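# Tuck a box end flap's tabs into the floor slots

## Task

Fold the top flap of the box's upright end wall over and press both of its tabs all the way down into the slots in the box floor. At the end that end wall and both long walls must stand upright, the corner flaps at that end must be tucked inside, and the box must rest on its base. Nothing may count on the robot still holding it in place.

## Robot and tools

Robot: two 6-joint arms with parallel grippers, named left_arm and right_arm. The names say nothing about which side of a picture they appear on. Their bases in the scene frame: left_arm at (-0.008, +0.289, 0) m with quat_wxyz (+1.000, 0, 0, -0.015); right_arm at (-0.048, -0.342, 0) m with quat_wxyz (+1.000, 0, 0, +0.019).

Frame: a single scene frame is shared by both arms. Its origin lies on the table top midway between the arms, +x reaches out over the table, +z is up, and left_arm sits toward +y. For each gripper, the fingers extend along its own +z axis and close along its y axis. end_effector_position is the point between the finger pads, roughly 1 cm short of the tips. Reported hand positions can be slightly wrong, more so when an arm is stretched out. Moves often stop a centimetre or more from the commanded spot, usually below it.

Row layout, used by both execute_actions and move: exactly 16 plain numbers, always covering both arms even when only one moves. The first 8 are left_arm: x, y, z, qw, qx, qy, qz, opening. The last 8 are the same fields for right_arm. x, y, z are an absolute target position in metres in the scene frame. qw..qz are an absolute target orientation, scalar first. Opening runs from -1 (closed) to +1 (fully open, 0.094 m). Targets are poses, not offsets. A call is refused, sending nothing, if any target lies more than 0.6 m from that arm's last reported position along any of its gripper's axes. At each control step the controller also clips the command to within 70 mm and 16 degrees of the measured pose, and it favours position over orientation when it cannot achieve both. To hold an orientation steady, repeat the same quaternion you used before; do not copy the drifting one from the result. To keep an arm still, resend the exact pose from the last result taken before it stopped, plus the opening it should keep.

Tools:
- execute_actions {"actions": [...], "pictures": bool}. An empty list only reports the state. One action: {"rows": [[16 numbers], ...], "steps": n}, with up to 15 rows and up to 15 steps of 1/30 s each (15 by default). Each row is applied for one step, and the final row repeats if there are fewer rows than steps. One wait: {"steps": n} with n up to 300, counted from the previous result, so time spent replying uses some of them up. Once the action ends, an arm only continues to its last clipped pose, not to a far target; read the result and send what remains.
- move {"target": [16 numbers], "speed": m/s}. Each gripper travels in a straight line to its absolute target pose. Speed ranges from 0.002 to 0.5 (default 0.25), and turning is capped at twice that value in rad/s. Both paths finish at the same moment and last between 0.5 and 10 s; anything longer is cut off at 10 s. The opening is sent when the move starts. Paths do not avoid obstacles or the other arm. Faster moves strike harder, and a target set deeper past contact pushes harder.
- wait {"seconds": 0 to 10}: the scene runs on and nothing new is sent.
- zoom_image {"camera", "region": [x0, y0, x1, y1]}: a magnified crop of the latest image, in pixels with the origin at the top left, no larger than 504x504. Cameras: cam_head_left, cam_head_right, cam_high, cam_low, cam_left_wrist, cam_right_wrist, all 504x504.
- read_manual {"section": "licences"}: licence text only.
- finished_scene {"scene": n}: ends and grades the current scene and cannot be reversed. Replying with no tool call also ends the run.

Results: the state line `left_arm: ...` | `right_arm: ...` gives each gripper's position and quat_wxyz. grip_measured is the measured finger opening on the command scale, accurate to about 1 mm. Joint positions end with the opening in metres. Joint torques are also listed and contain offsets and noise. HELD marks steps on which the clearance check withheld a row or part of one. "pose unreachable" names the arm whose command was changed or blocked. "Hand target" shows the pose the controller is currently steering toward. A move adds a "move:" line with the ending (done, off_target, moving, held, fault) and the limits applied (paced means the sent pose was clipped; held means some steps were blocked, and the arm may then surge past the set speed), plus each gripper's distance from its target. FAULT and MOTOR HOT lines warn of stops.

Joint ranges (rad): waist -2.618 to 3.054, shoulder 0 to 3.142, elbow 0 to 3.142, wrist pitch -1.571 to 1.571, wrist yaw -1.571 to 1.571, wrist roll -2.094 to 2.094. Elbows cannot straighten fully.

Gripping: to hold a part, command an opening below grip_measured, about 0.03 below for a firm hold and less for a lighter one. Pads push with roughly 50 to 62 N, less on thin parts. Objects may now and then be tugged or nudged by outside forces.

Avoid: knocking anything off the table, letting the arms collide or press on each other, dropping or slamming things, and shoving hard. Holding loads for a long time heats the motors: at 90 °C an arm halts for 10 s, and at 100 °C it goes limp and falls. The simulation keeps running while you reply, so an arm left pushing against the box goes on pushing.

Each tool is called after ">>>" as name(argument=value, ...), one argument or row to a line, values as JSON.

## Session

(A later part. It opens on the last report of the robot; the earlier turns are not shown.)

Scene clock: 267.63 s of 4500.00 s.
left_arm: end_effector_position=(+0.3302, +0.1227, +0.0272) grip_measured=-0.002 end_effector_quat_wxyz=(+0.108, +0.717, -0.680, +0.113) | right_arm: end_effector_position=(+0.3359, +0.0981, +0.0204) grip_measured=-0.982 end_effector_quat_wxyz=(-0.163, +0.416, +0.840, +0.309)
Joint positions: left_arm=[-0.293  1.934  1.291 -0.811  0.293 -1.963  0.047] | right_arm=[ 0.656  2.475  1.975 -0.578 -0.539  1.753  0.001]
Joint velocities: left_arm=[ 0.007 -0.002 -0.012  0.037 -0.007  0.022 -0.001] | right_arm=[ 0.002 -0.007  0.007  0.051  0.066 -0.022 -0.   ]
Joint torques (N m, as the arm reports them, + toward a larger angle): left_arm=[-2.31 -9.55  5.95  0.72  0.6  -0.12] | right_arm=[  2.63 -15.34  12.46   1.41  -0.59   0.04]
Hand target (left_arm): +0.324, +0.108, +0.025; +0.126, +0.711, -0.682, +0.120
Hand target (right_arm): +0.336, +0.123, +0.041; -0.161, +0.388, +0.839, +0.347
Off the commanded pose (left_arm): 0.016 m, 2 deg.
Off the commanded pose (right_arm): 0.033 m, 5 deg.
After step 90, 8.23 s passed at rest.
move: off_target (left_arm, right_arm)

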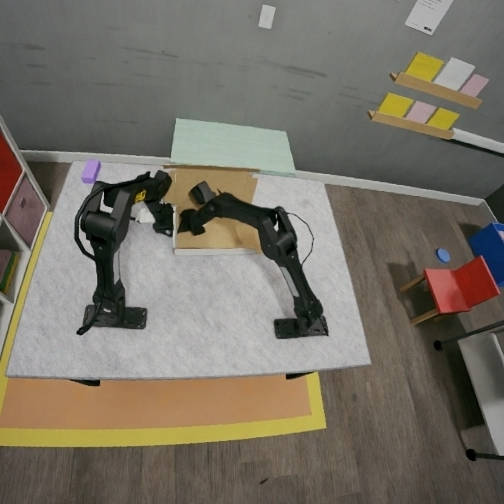

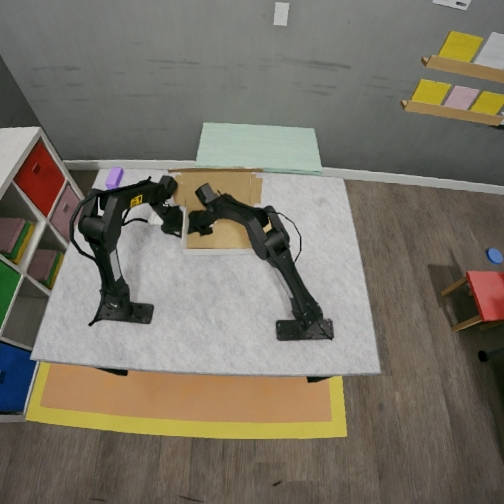

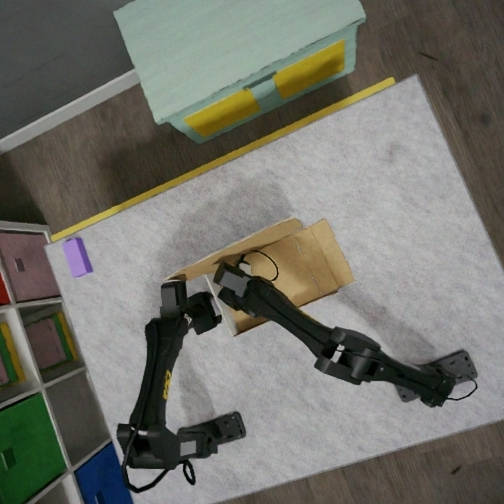

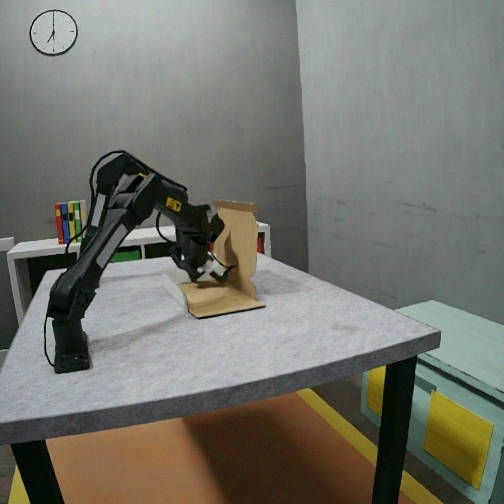

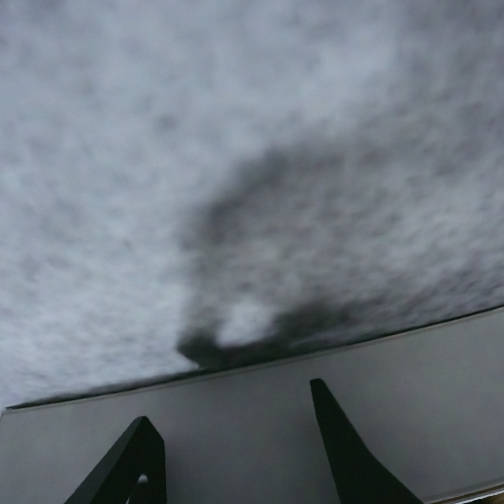

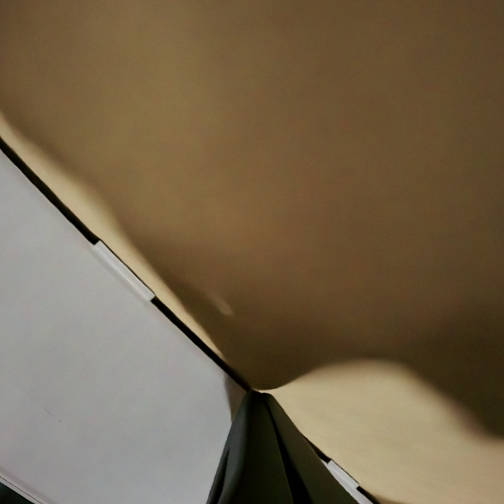

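>>> move(
  target=[0.325,0.14,0.12,-0.125,-0.709,0.68,-0.12,0.3,0.30,-0.05,0.16,-0.161,0.388,0.838,0.347,-1],
)

>>> move(
  target=[0.335,0.10,0.13,0,0.997,0.078,0,0.6,0.25,-0.2,0.2,-0.161,0.388,0.838,0.347,-1],
)

Scene clock: 275.43 s of 4500.00 s.
left_arm: end_effector_position=(+0.3265, +0.1389, +0.1117) grip_measured=+0.298 end_effector_quat_wxyz=(+0.123, +0.713, -0.681, +0.117) | right_arm: end_effector_position=(+0.3064, -0.0478, +0.1606) grip_measured=-0.982 end_effector_quat_wxyz=(-0.152, +0.392, +0.838, +0.348)
Joint positions: left_arm=[-0.238  1.837  1.502 -1.143  0.328 -1.899  0.061] | right_arm=[ 0.408  1.916  1.614 -0.845 -0.675  1.473  0.001]
Joint velocities: left_arm=[-0.027  0.002  0.002  0.022 -0.007 -0.007 -0.   ] | right_arm=[-0.017  0.002  0.002 -0.022 -0.022  0.066  0.   ]
Joint torques (N m, as the arm reports them, + toward a larger angle): left_arm=[ 0.54 -9.85  9.43  0.29  0.31  0.14] | right_arm=[ -0.27 -11.78   7.04   0.64  -0.58  -0.14]
Hand target (left_arm): +0.326, +0.140, +0.120; +0.125, +0.711, -0.682, +0.121
Hand target (right_arm): +0.300, -0.050, +0.161; -0.160, +0.389, +0.838, +0.347
Off the commanded pose (left_arm): 0.008 m, 1 deg.
Off the commanded pose (right_arm): 0.007 m, 1 deg.
After step 90, 3.30 s passed at rest.
move: done

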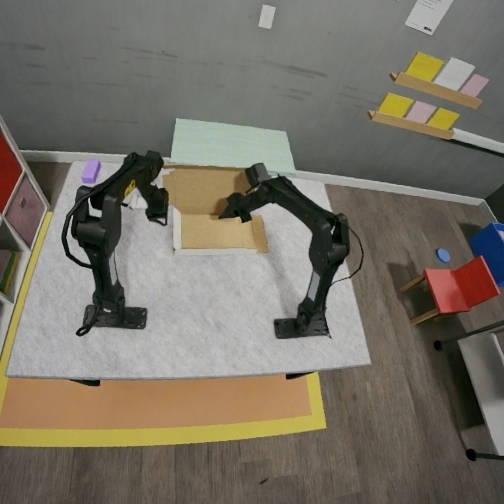

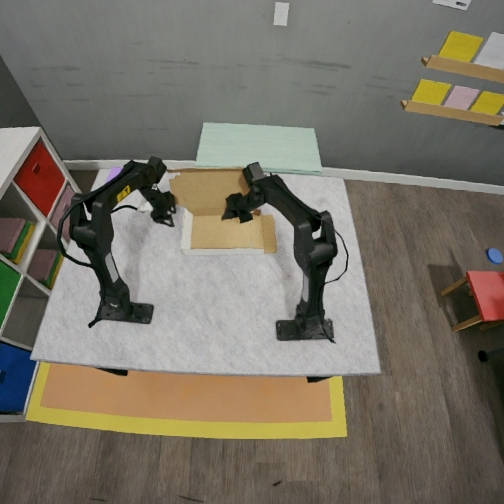

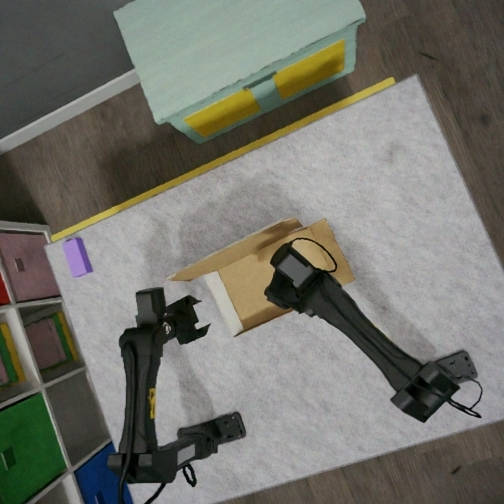

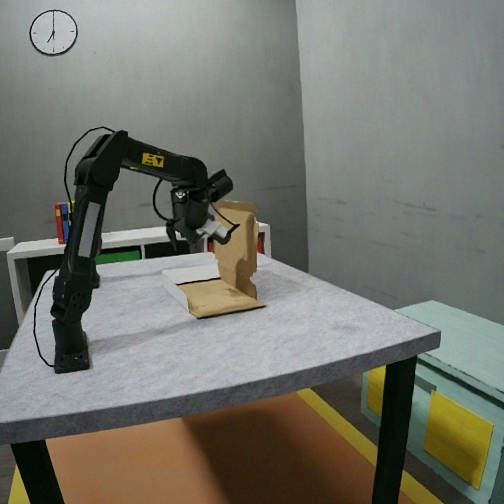

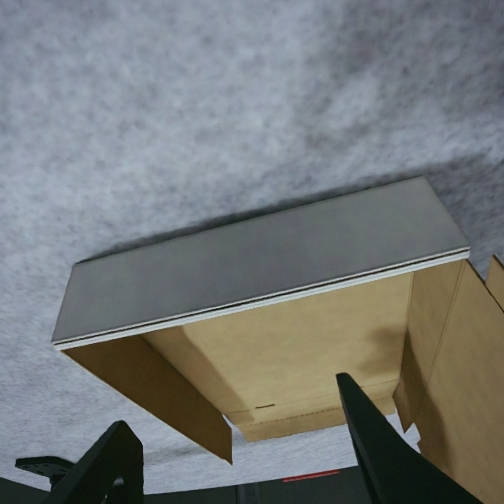

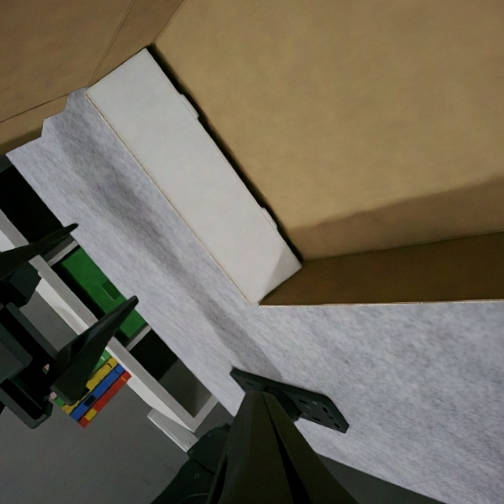

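Scene clock: 279.33 s of 4500.00 s.
left_arm: end_effector_position=(+0.3400, +0.0987, +0.1336) grip_measured=+0.598 end_effector_quat_wxyz=(+0.248, +0.759, -0.592, +0.110) | right_arm: end_effector_position=(+0.2550, -0.2000, +0.1933) grip_measured=-0.982 end_effector_quat_wxyz=(-0.161, +0.392, +0.841, +0.337)
Joint positions: left_arm=[-0.237  2.006  1.757 -1.31   0.549 -2.085  0.075] | right_arm=[ 0.02   1.683  1.486 -1.326 -0.764  0.95   0.001]
Joint velocities: left_arm=[ 0.007  0.002 -0.012 -0.022  0.007  0.066 -0.001] | right_arm=[-0.022 -0.012  0.002  0.037 -0.037 -0.051 -0.   ]
Joint torques (N m, as the arm reports them, + toward a larger angle): left_arm=[ 0.6  -8.66  8.59  0.02  0.47 -0.05] | right_arm=[-0.87 -9.87  6.69  0.01 -0.69 -0.14]
Hand target (left_arm): +0.335, +0.101, +0.130; +0.266, +0.766, -0.578, +0.088
Hand target (right_arm): +0.250, -0.201, +0.200; -0.160, +0.388, +0.839, +0.347
Off the commanded pose (left_arm): 0.006 m, 89 deg; orientation clipped at the last step of the last action.
Off the commanded pose (right_arm): 0.008 m, 1 deg.
joint sent to its limit (left arm) — the command would take joint 6 (wrist roll) past its lower limit, so that joint was sent only as far as its limit.
move: off_target (left_arm); limits=paced

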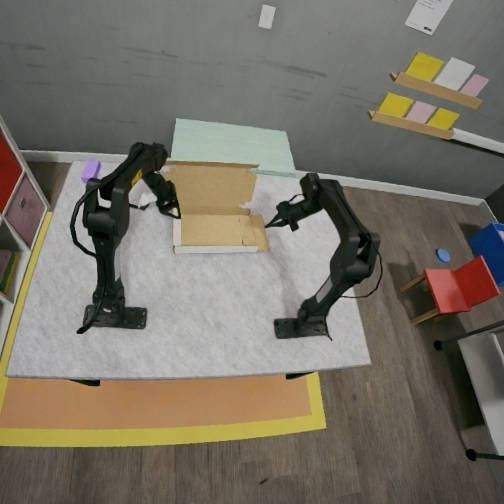

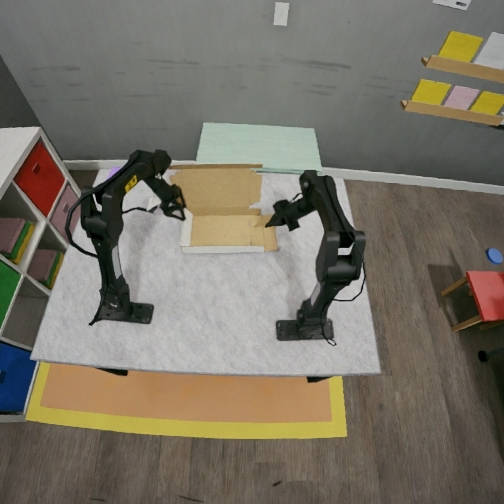

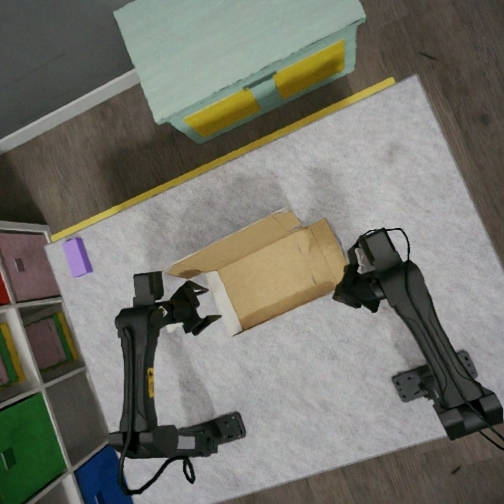

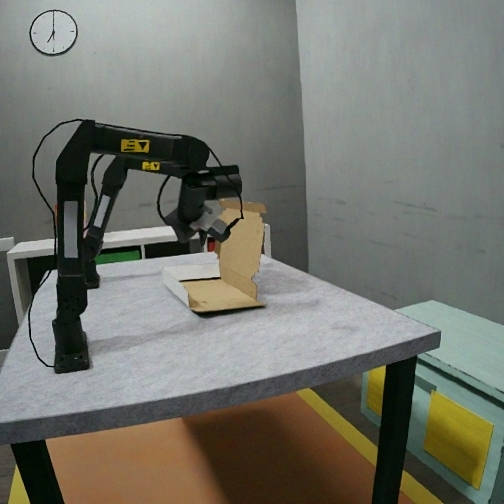

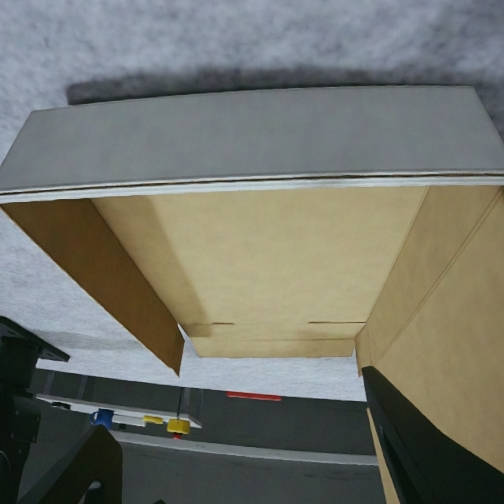

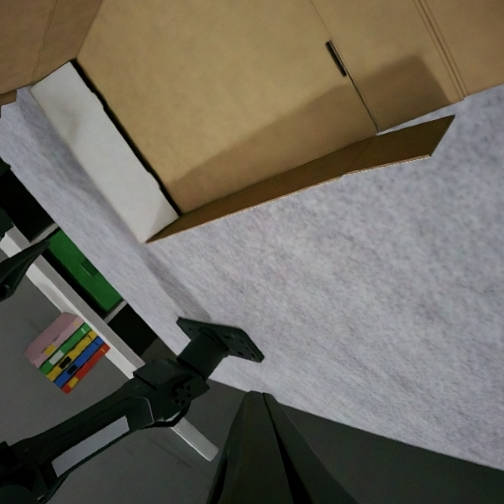

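>>> move(
  target=[0.30,0.105,0.12,0.215,-0.077,0.973,0.017,0.5,0.25,-0.2,0.2,-0.161,0.388,0.838,0.347,-1],
)

Scene clock: 290.87 s of 4500.00 s.
left_arm: end_effector_position=(+0.2989, +0.1011, +0.1195) grip_measured=+0.502 end_effector_quat_wxyz=(+0.201, -0.082, +0.976, +0.014) | right_arm: end_effector_position=(+0.2546, -0.1999, +0.1934) grip_measured=-0.982 end_effector_quat_wxyz=(-0.161, +0.391, +0.841, +0.337)
Joint positions: left_arm=[-0.67   1.647  1.284 -0.931 -0.301 -0.824  0.071] | right_arm=[ 0.02   1.683  1.486 -1.328 -0.766  0.948  0.001]
Joint velocities: left_arm=[ 0.002  0.012  0.002  0.037 -0.037 -0.007 -0.001] | right_arm=[-0.002 -0.002 -0.002  0.037 -0.066 -0.051  0.   ]
Joint torques (N m, as the arm reports them, + toward a larger angle): left_arm=[-0.61 -8.92  5.76  0.97 -0.42  0.15] | right_arm=[-0.61 -9.64  6.78  0.05 -0.69 -0.1 ]
Hand target (left_arm): +0.299, +0.103, +0.121; +0.213, -0.076, +0.974, +0.016
Hand target (right_arm): +0.250, -0.200, +0.200; -0.161, +0.388, +0.838, +0.347
Off the commanded pose (left_arm): 0.004 m, 2 deg.
Off the commanded pose (right_arm): 0.008 m, 1 deg.
After step 90, 4.13 s passed at rest.
move: done

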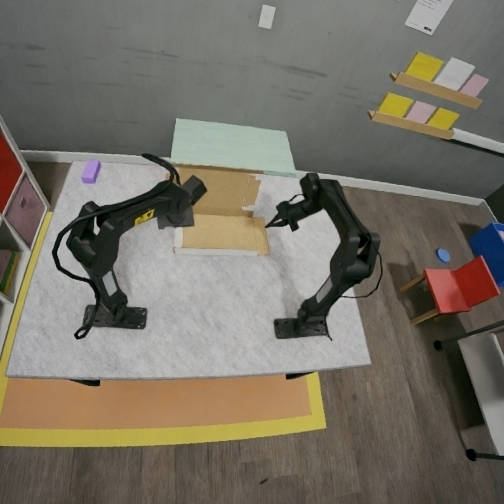

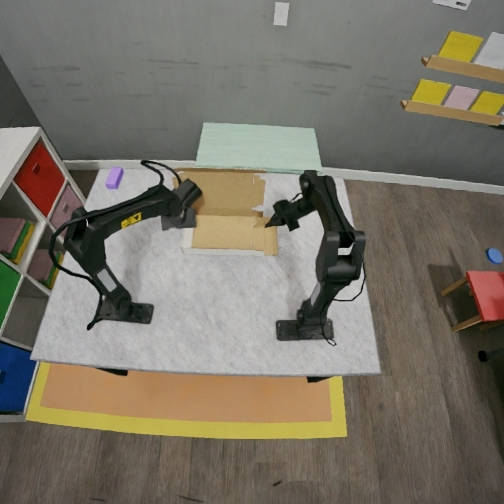

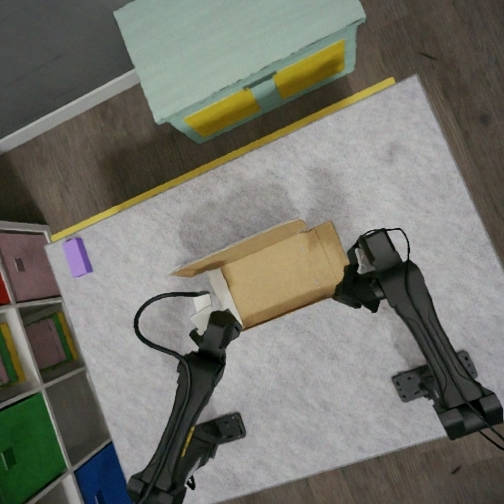

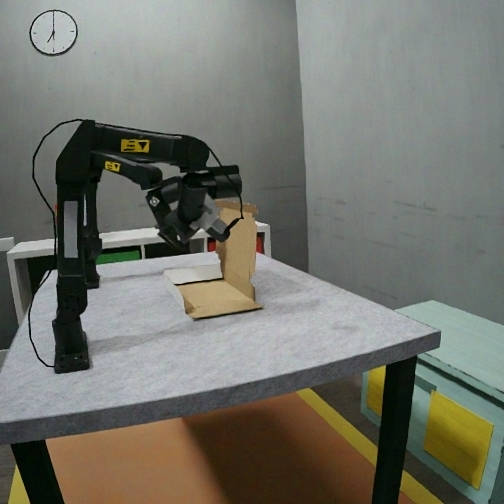

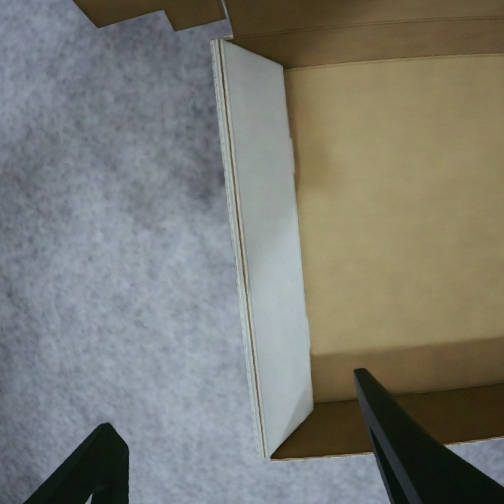

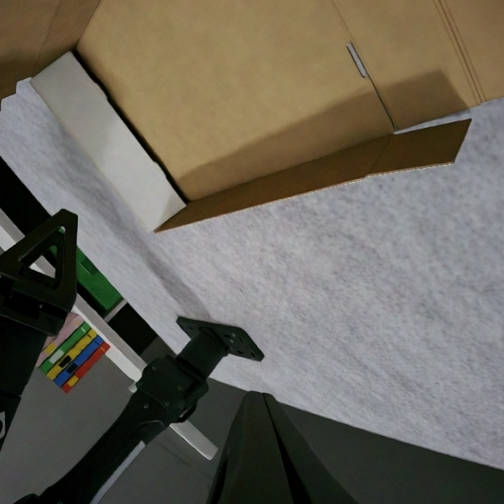

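>>> move(
  target=[0.325,0.097,0.03,0.215,-0.077,0.973,0.017,0.5,0.25,-0.2,0.2,-0.161,0.388,0.838,0.347,-1],
  speed=0.08,
)

>>> move(
  target=[0.325,0.097,0.03,0.215,-0.077,0.973,0.017,-0.9,0.25,-0.2,0.2,-0.161,0.388,0.838,0.347,-1],
)

Scene clock: 296.93 s of 4500.00 s.
left_arm: end_effector_position=(+0.3240, +0.0912, +0.0358) grip_measured=+0.502 end_effector_quat_wxyz=(+0.214, -0.077, +0.974, +0.007) | right_arm: end_effector_position=(+0.2546, -0.1998, +0.1935) grip_measured=-0.982 end_effector_quat_wxyz=(-0.161, +0.391, +0.841, +0.338)
Joint positions: left_arm=[-0.648  1.809  1.114 -0.563 -0.302 -0.787  0.071] | right_arm=[ 0.02   1.683  1.486 -1.328 -0.766  0.948  0.001]
Joint velocities: left_arm=[ 0.012  0.022 -0.002 -0.007  0.007  0.051  0.   ] | right_arm=[-0.012 -0.007 -0.007 -0.022 -0.007  0.007 -0.001]
Joint torques (N m, as the arm reports them, + toward a larger angle): left_arm=[ 0.73 -8.18  5.63  0.97 -0.35  0.14] | right_arm=[-0.61 -9.64  6.79  0.05 -0.69 -0.11]
Hand target (left_arm): +0.324, +0.098, +0.030; +0.215, -0.077, +0.973, +0.017
Hand target (right_arm): +0.250, -0.200, +0.200; -0.161, +0.388, +0.838, +0.347
Off the commanded pose (left_arm): 0.008 m, 1 deg.
Off the commanded pose (right_arm): 0.008 m, 1 deg.
After step 90, 1.37 s passed at rest.
move: done

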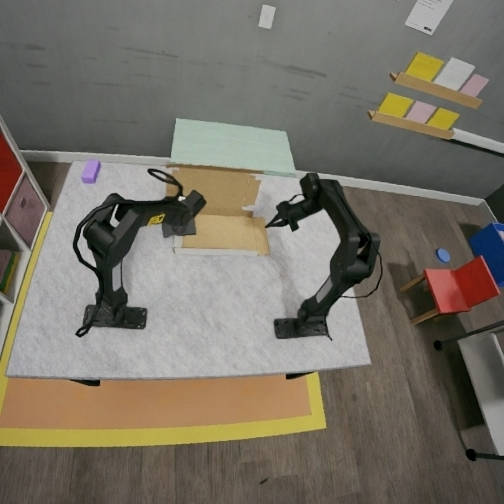

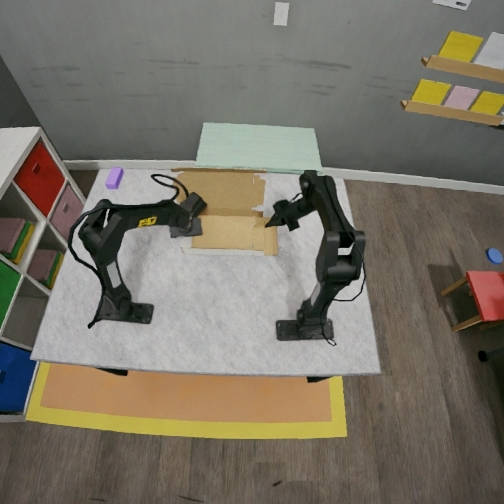

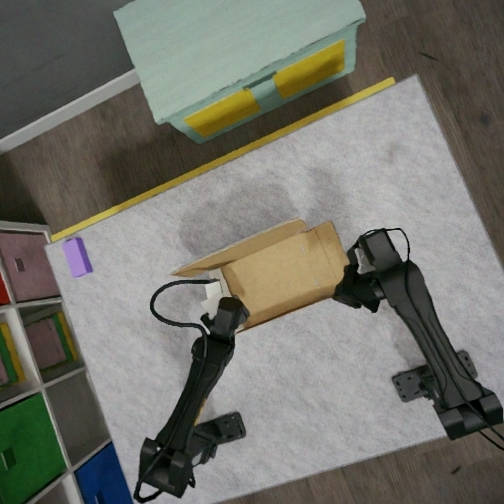

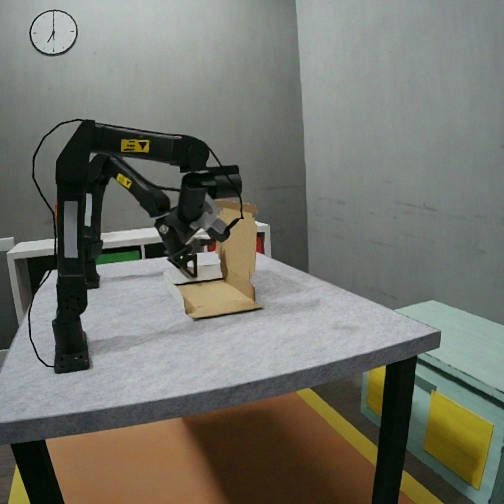

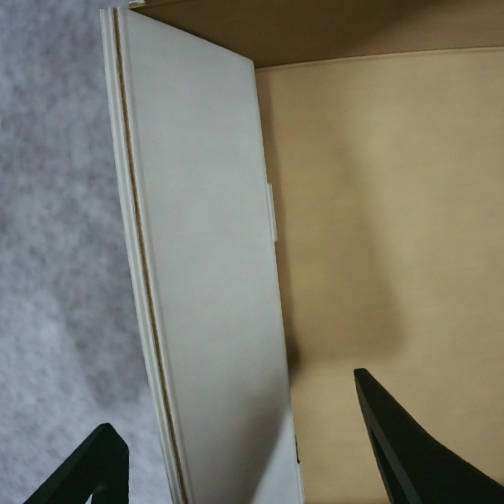

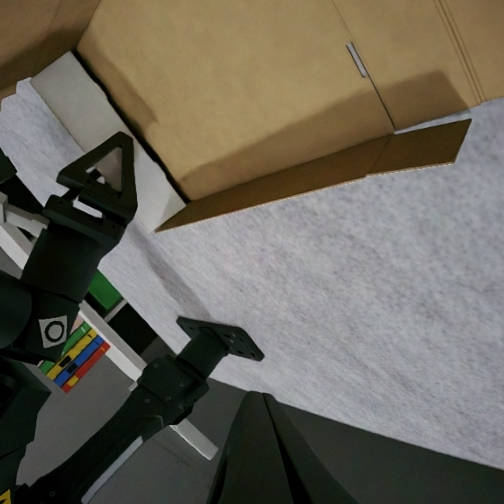

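Scene clock: 297.63 s of 4500.00 s.
left_arm: end_effector_position=(+0.3243, +0.0912, +0.0358) grip_measured=-0.895 end_effector_quat_wxyz=(+0.214, -0.077, +0.974, +0.006) | right_arm: end_effector_position=(+0.2546, -0.1998, +0.1935) grip_measured=-0.982 end_effector_quat_wxyz=(-0.161, +0.391, +0.841, +0.338)
Joint positions: left_arm=[-0.646  1.809  1.114 -0.561 -0.3   -0.784  0.005] | right_arm=[ 0.02   1.683  1.486 -1.328 -0.766  0.948  0.001]
Joint velocities: left_arm=[ 0.012 -0.002  0.012 -0.051 -0.022  0.066  0.   ] | right_arm=[-0.007 -0.002 -0.012  0.051 -0.022 -0.037 -0.   ]
Joint torques (N m, as the arm reports them, + toward a larger angle): left_arm=[ 0.41 -8.15  5.94  1.03 -0.4   0.14] | right_arm=[-0.62 -9.64  6.79  0.05 -0.69 -0.1 ]
Hand target (left_arm): +0.325, +0.097, +0.030; +0.215, -0.077, +0.973, +0.017
Hand target (right_arm): +0.250, -0.200, +0.200; -0.161, +0.388, +0.838, +0.347
Off the commanded pose (left_arm): 0.008 m, 1 deg.
Off the commanded pose (right_arm): 0.008 m, 1 deg.
move: done

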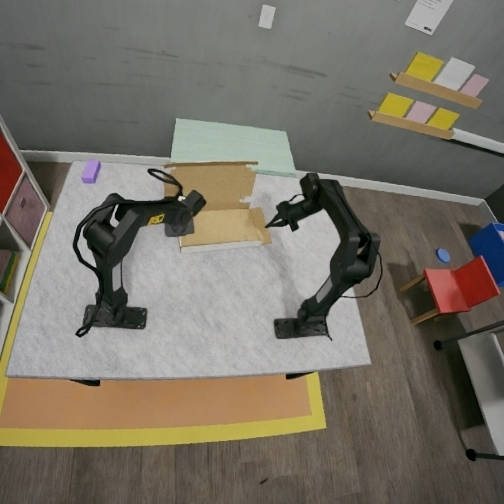

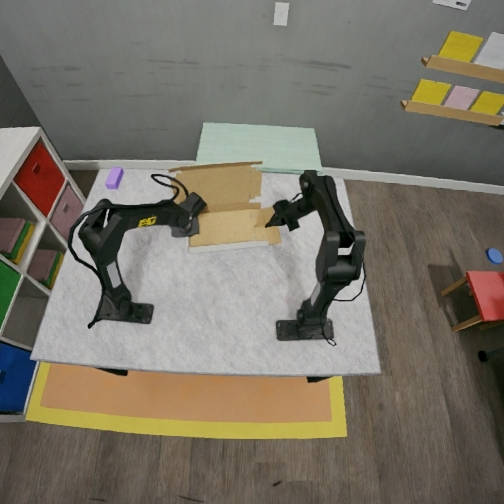

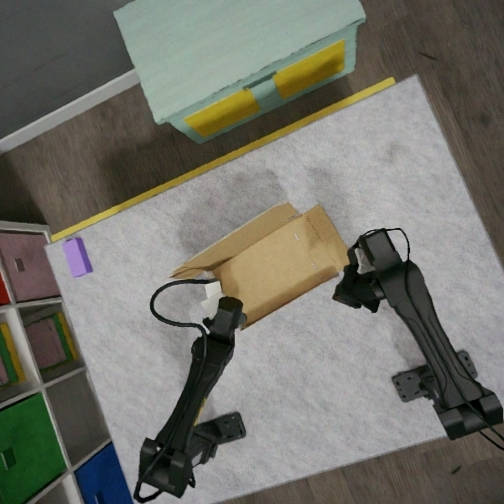

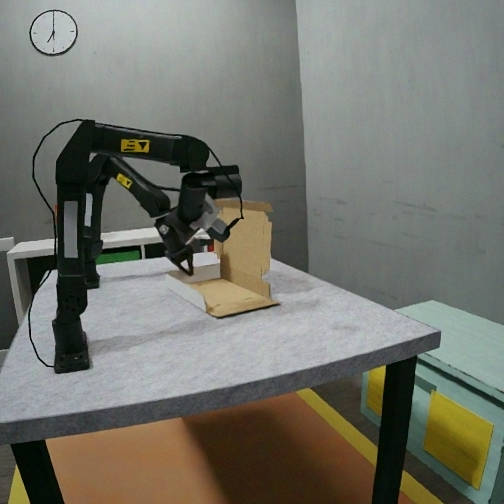

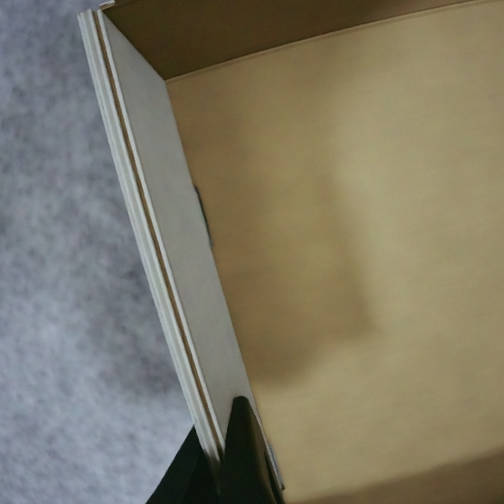

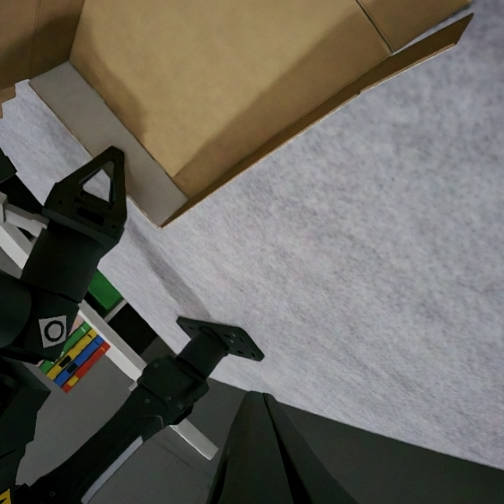

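>>> move(
  target=[0.325,0.092,0.034,0.215,-0.077,0.973,0.017,0,0.25,-0.2,0.2,-0.161,0.388,0.838,0.347,-1],
)

>>> move(
  target=[0.31,0.07,0.13,0.215,-0.077,0.973,0.017,0,0.25,-0.2,0.2,-0.161,0.388,0.838,0.347,-1],
  speed=0.15,
)

Scene clock: 301.23 s of 4500.00 s.
left_arm: end_effector_position=(+0.3243, +0.0912, +0.0358) grip_measured=-0.002 end_effector_quat_wxyz=(+0.214, -0.077, +0.974, +0.006) | right_arm: end_effector_position=(+0.2546, -0.1998, +0.1935) grip_measured=-0.982 end_effector_quat_wxyz=(-0.161, +0.391, +0.841, +0.338)
Joint positions: left_arm=[-0.646  1.809  1.114 -0.561 -0.3   -0.784  0.047] | right_arm=[ 0.02   1.683  1.486 -1.328 -0.766  0.948  0.001]
Joint velocities: left_arm=[-0.012 -0.002  0.007  0.037 -0.051 -0.022  0.001] | right_arm=[-0.022  0.002  0.002  0.022 -0.037  0.007 -0.   ]
Joint torques (N m, as the arm reports them, + toward a larger angle): left_arm=[-0.56 -7.78  8.05  0.81 -0.41  0.  ] | right_arm=[-0.61 -9.64  6.79  0.05 -0.69 -0.11]
Hand target (left_arm): +0.325, +0.092, +0.034; +0.215, -0.077, +0.973, +0.017
Hand target (right_arm): +0.250, -0.200, +0.200; -0.161, +0.388, +0.838, +0.347
Off the commanded pose (left_arm): 0.002 m, 1 deg.
Off the commanded pose (right_arm): 0.008 m, 1 deg.
move: done

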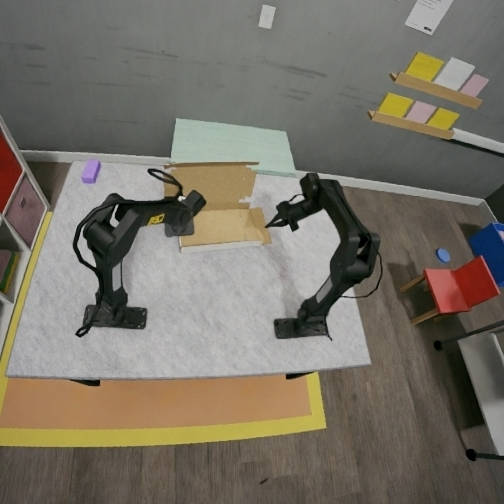

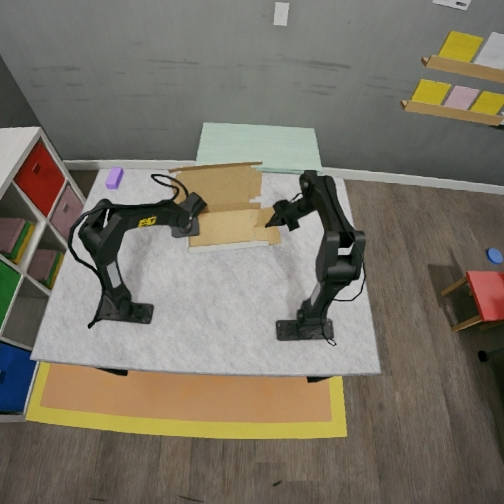

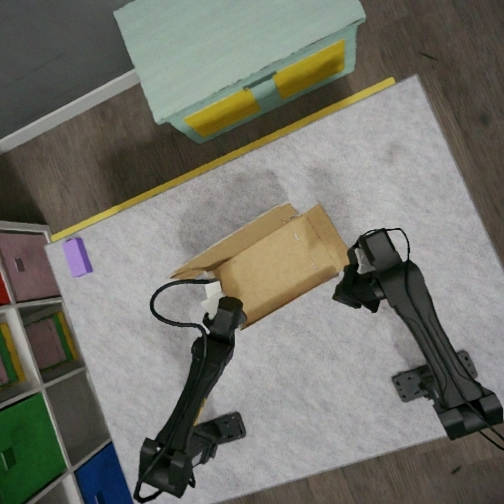

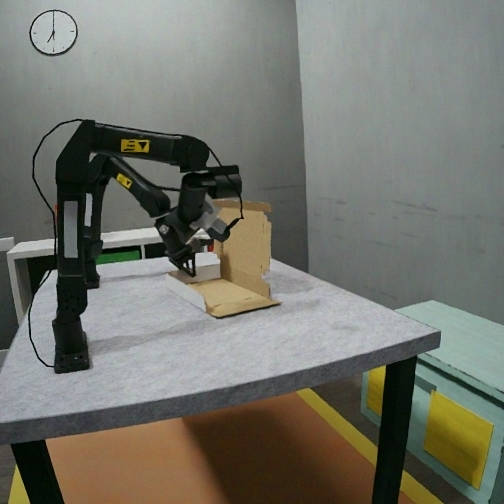

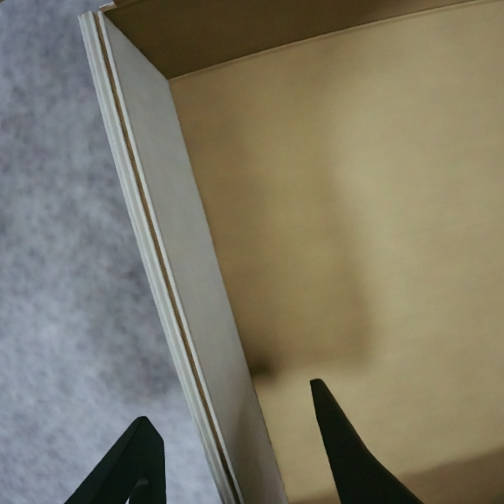

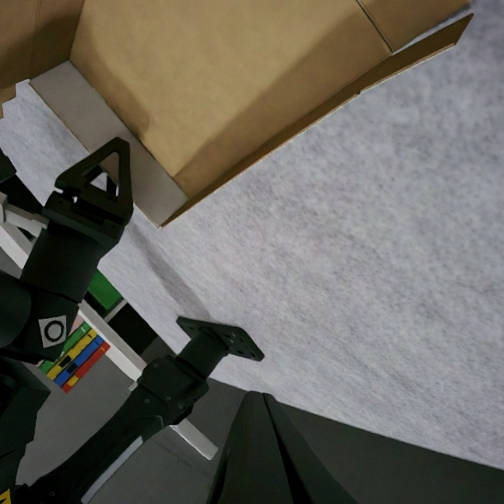

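Scene clock: 302.57 s of 4500.00 s.
left_arm: end_effector_position=(+0.3090, +0.0689, +0.1202) grip_measured=-0.002 end_effector_quat_wxyz=(+0.206, -0.073, +0.976, +0.014) | right_arm: end_effector_position=(+0.2546, -0.1998, +0.1935) grip_measured=-0.982 end_effector_quat_wxyz=(-0.161, +0.391, +0.841, +0.338)
Joint positions: left_arm=[-0.726  1.754  1.405 -0.955 -0.321 -0.861  0.047] | right_arm=[ 0.02   1.683  1.486 -1.328 -0.766  0.948  0.001]
Joint velocities: left_arm=[-0.022 -0.017 -0.002 -0.066 -0.007  0.066  0.   ] | right_arm=[-0.002  0.002 -0.017  0.007 -0.081  0.007 -0.   ]
Joint torques (N m, as the arm reports them, + toward a larger angle): left_arm=[-0.57 -9.27  9.69  0.62 -0.47 -0.02] | right_arm=[-0.6  -9.64  6.79  0.05 -0.69 -0.11]
Hand target (left_arm): +0.310, +0.069, +0.130; +0.215, -0.077, +0.973, +0.017
Hand target (right_arm): +0.250, -0.200, +0.200; -0.161, +0.388, +0.838, +0.347
Off the commanded pose (left_arm): 0.010 m, 1 deg.
Off the commanded pose (right_arm): 0.008 m, 1 deg.
move: done

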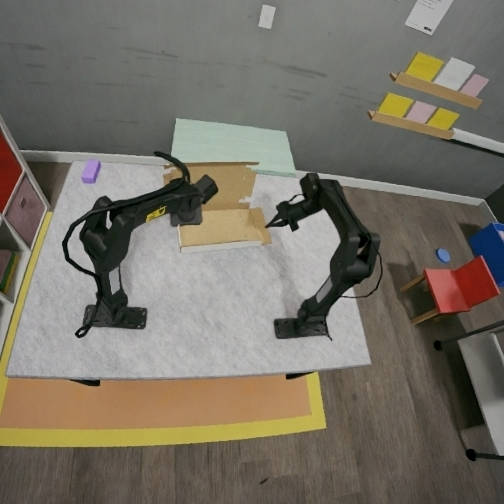

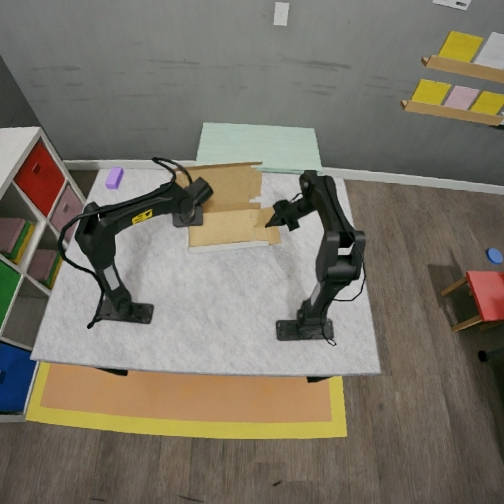

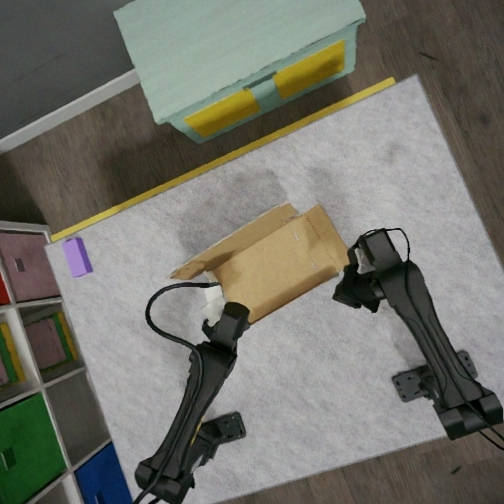

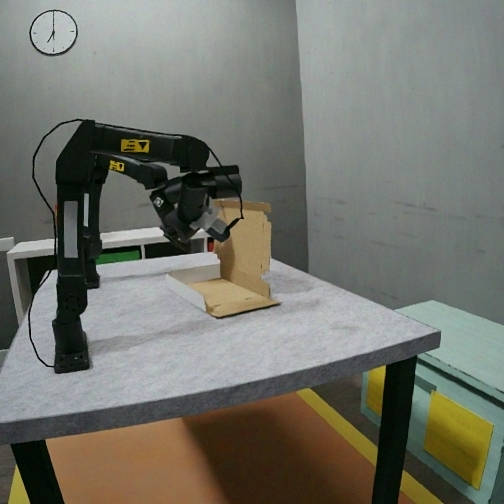

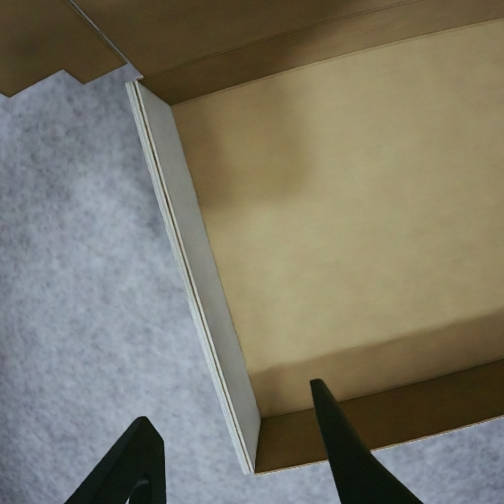

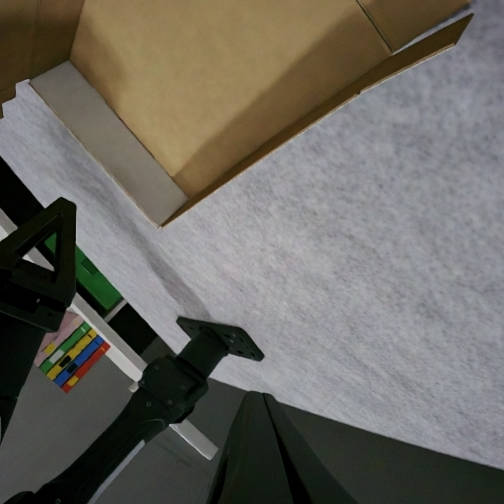

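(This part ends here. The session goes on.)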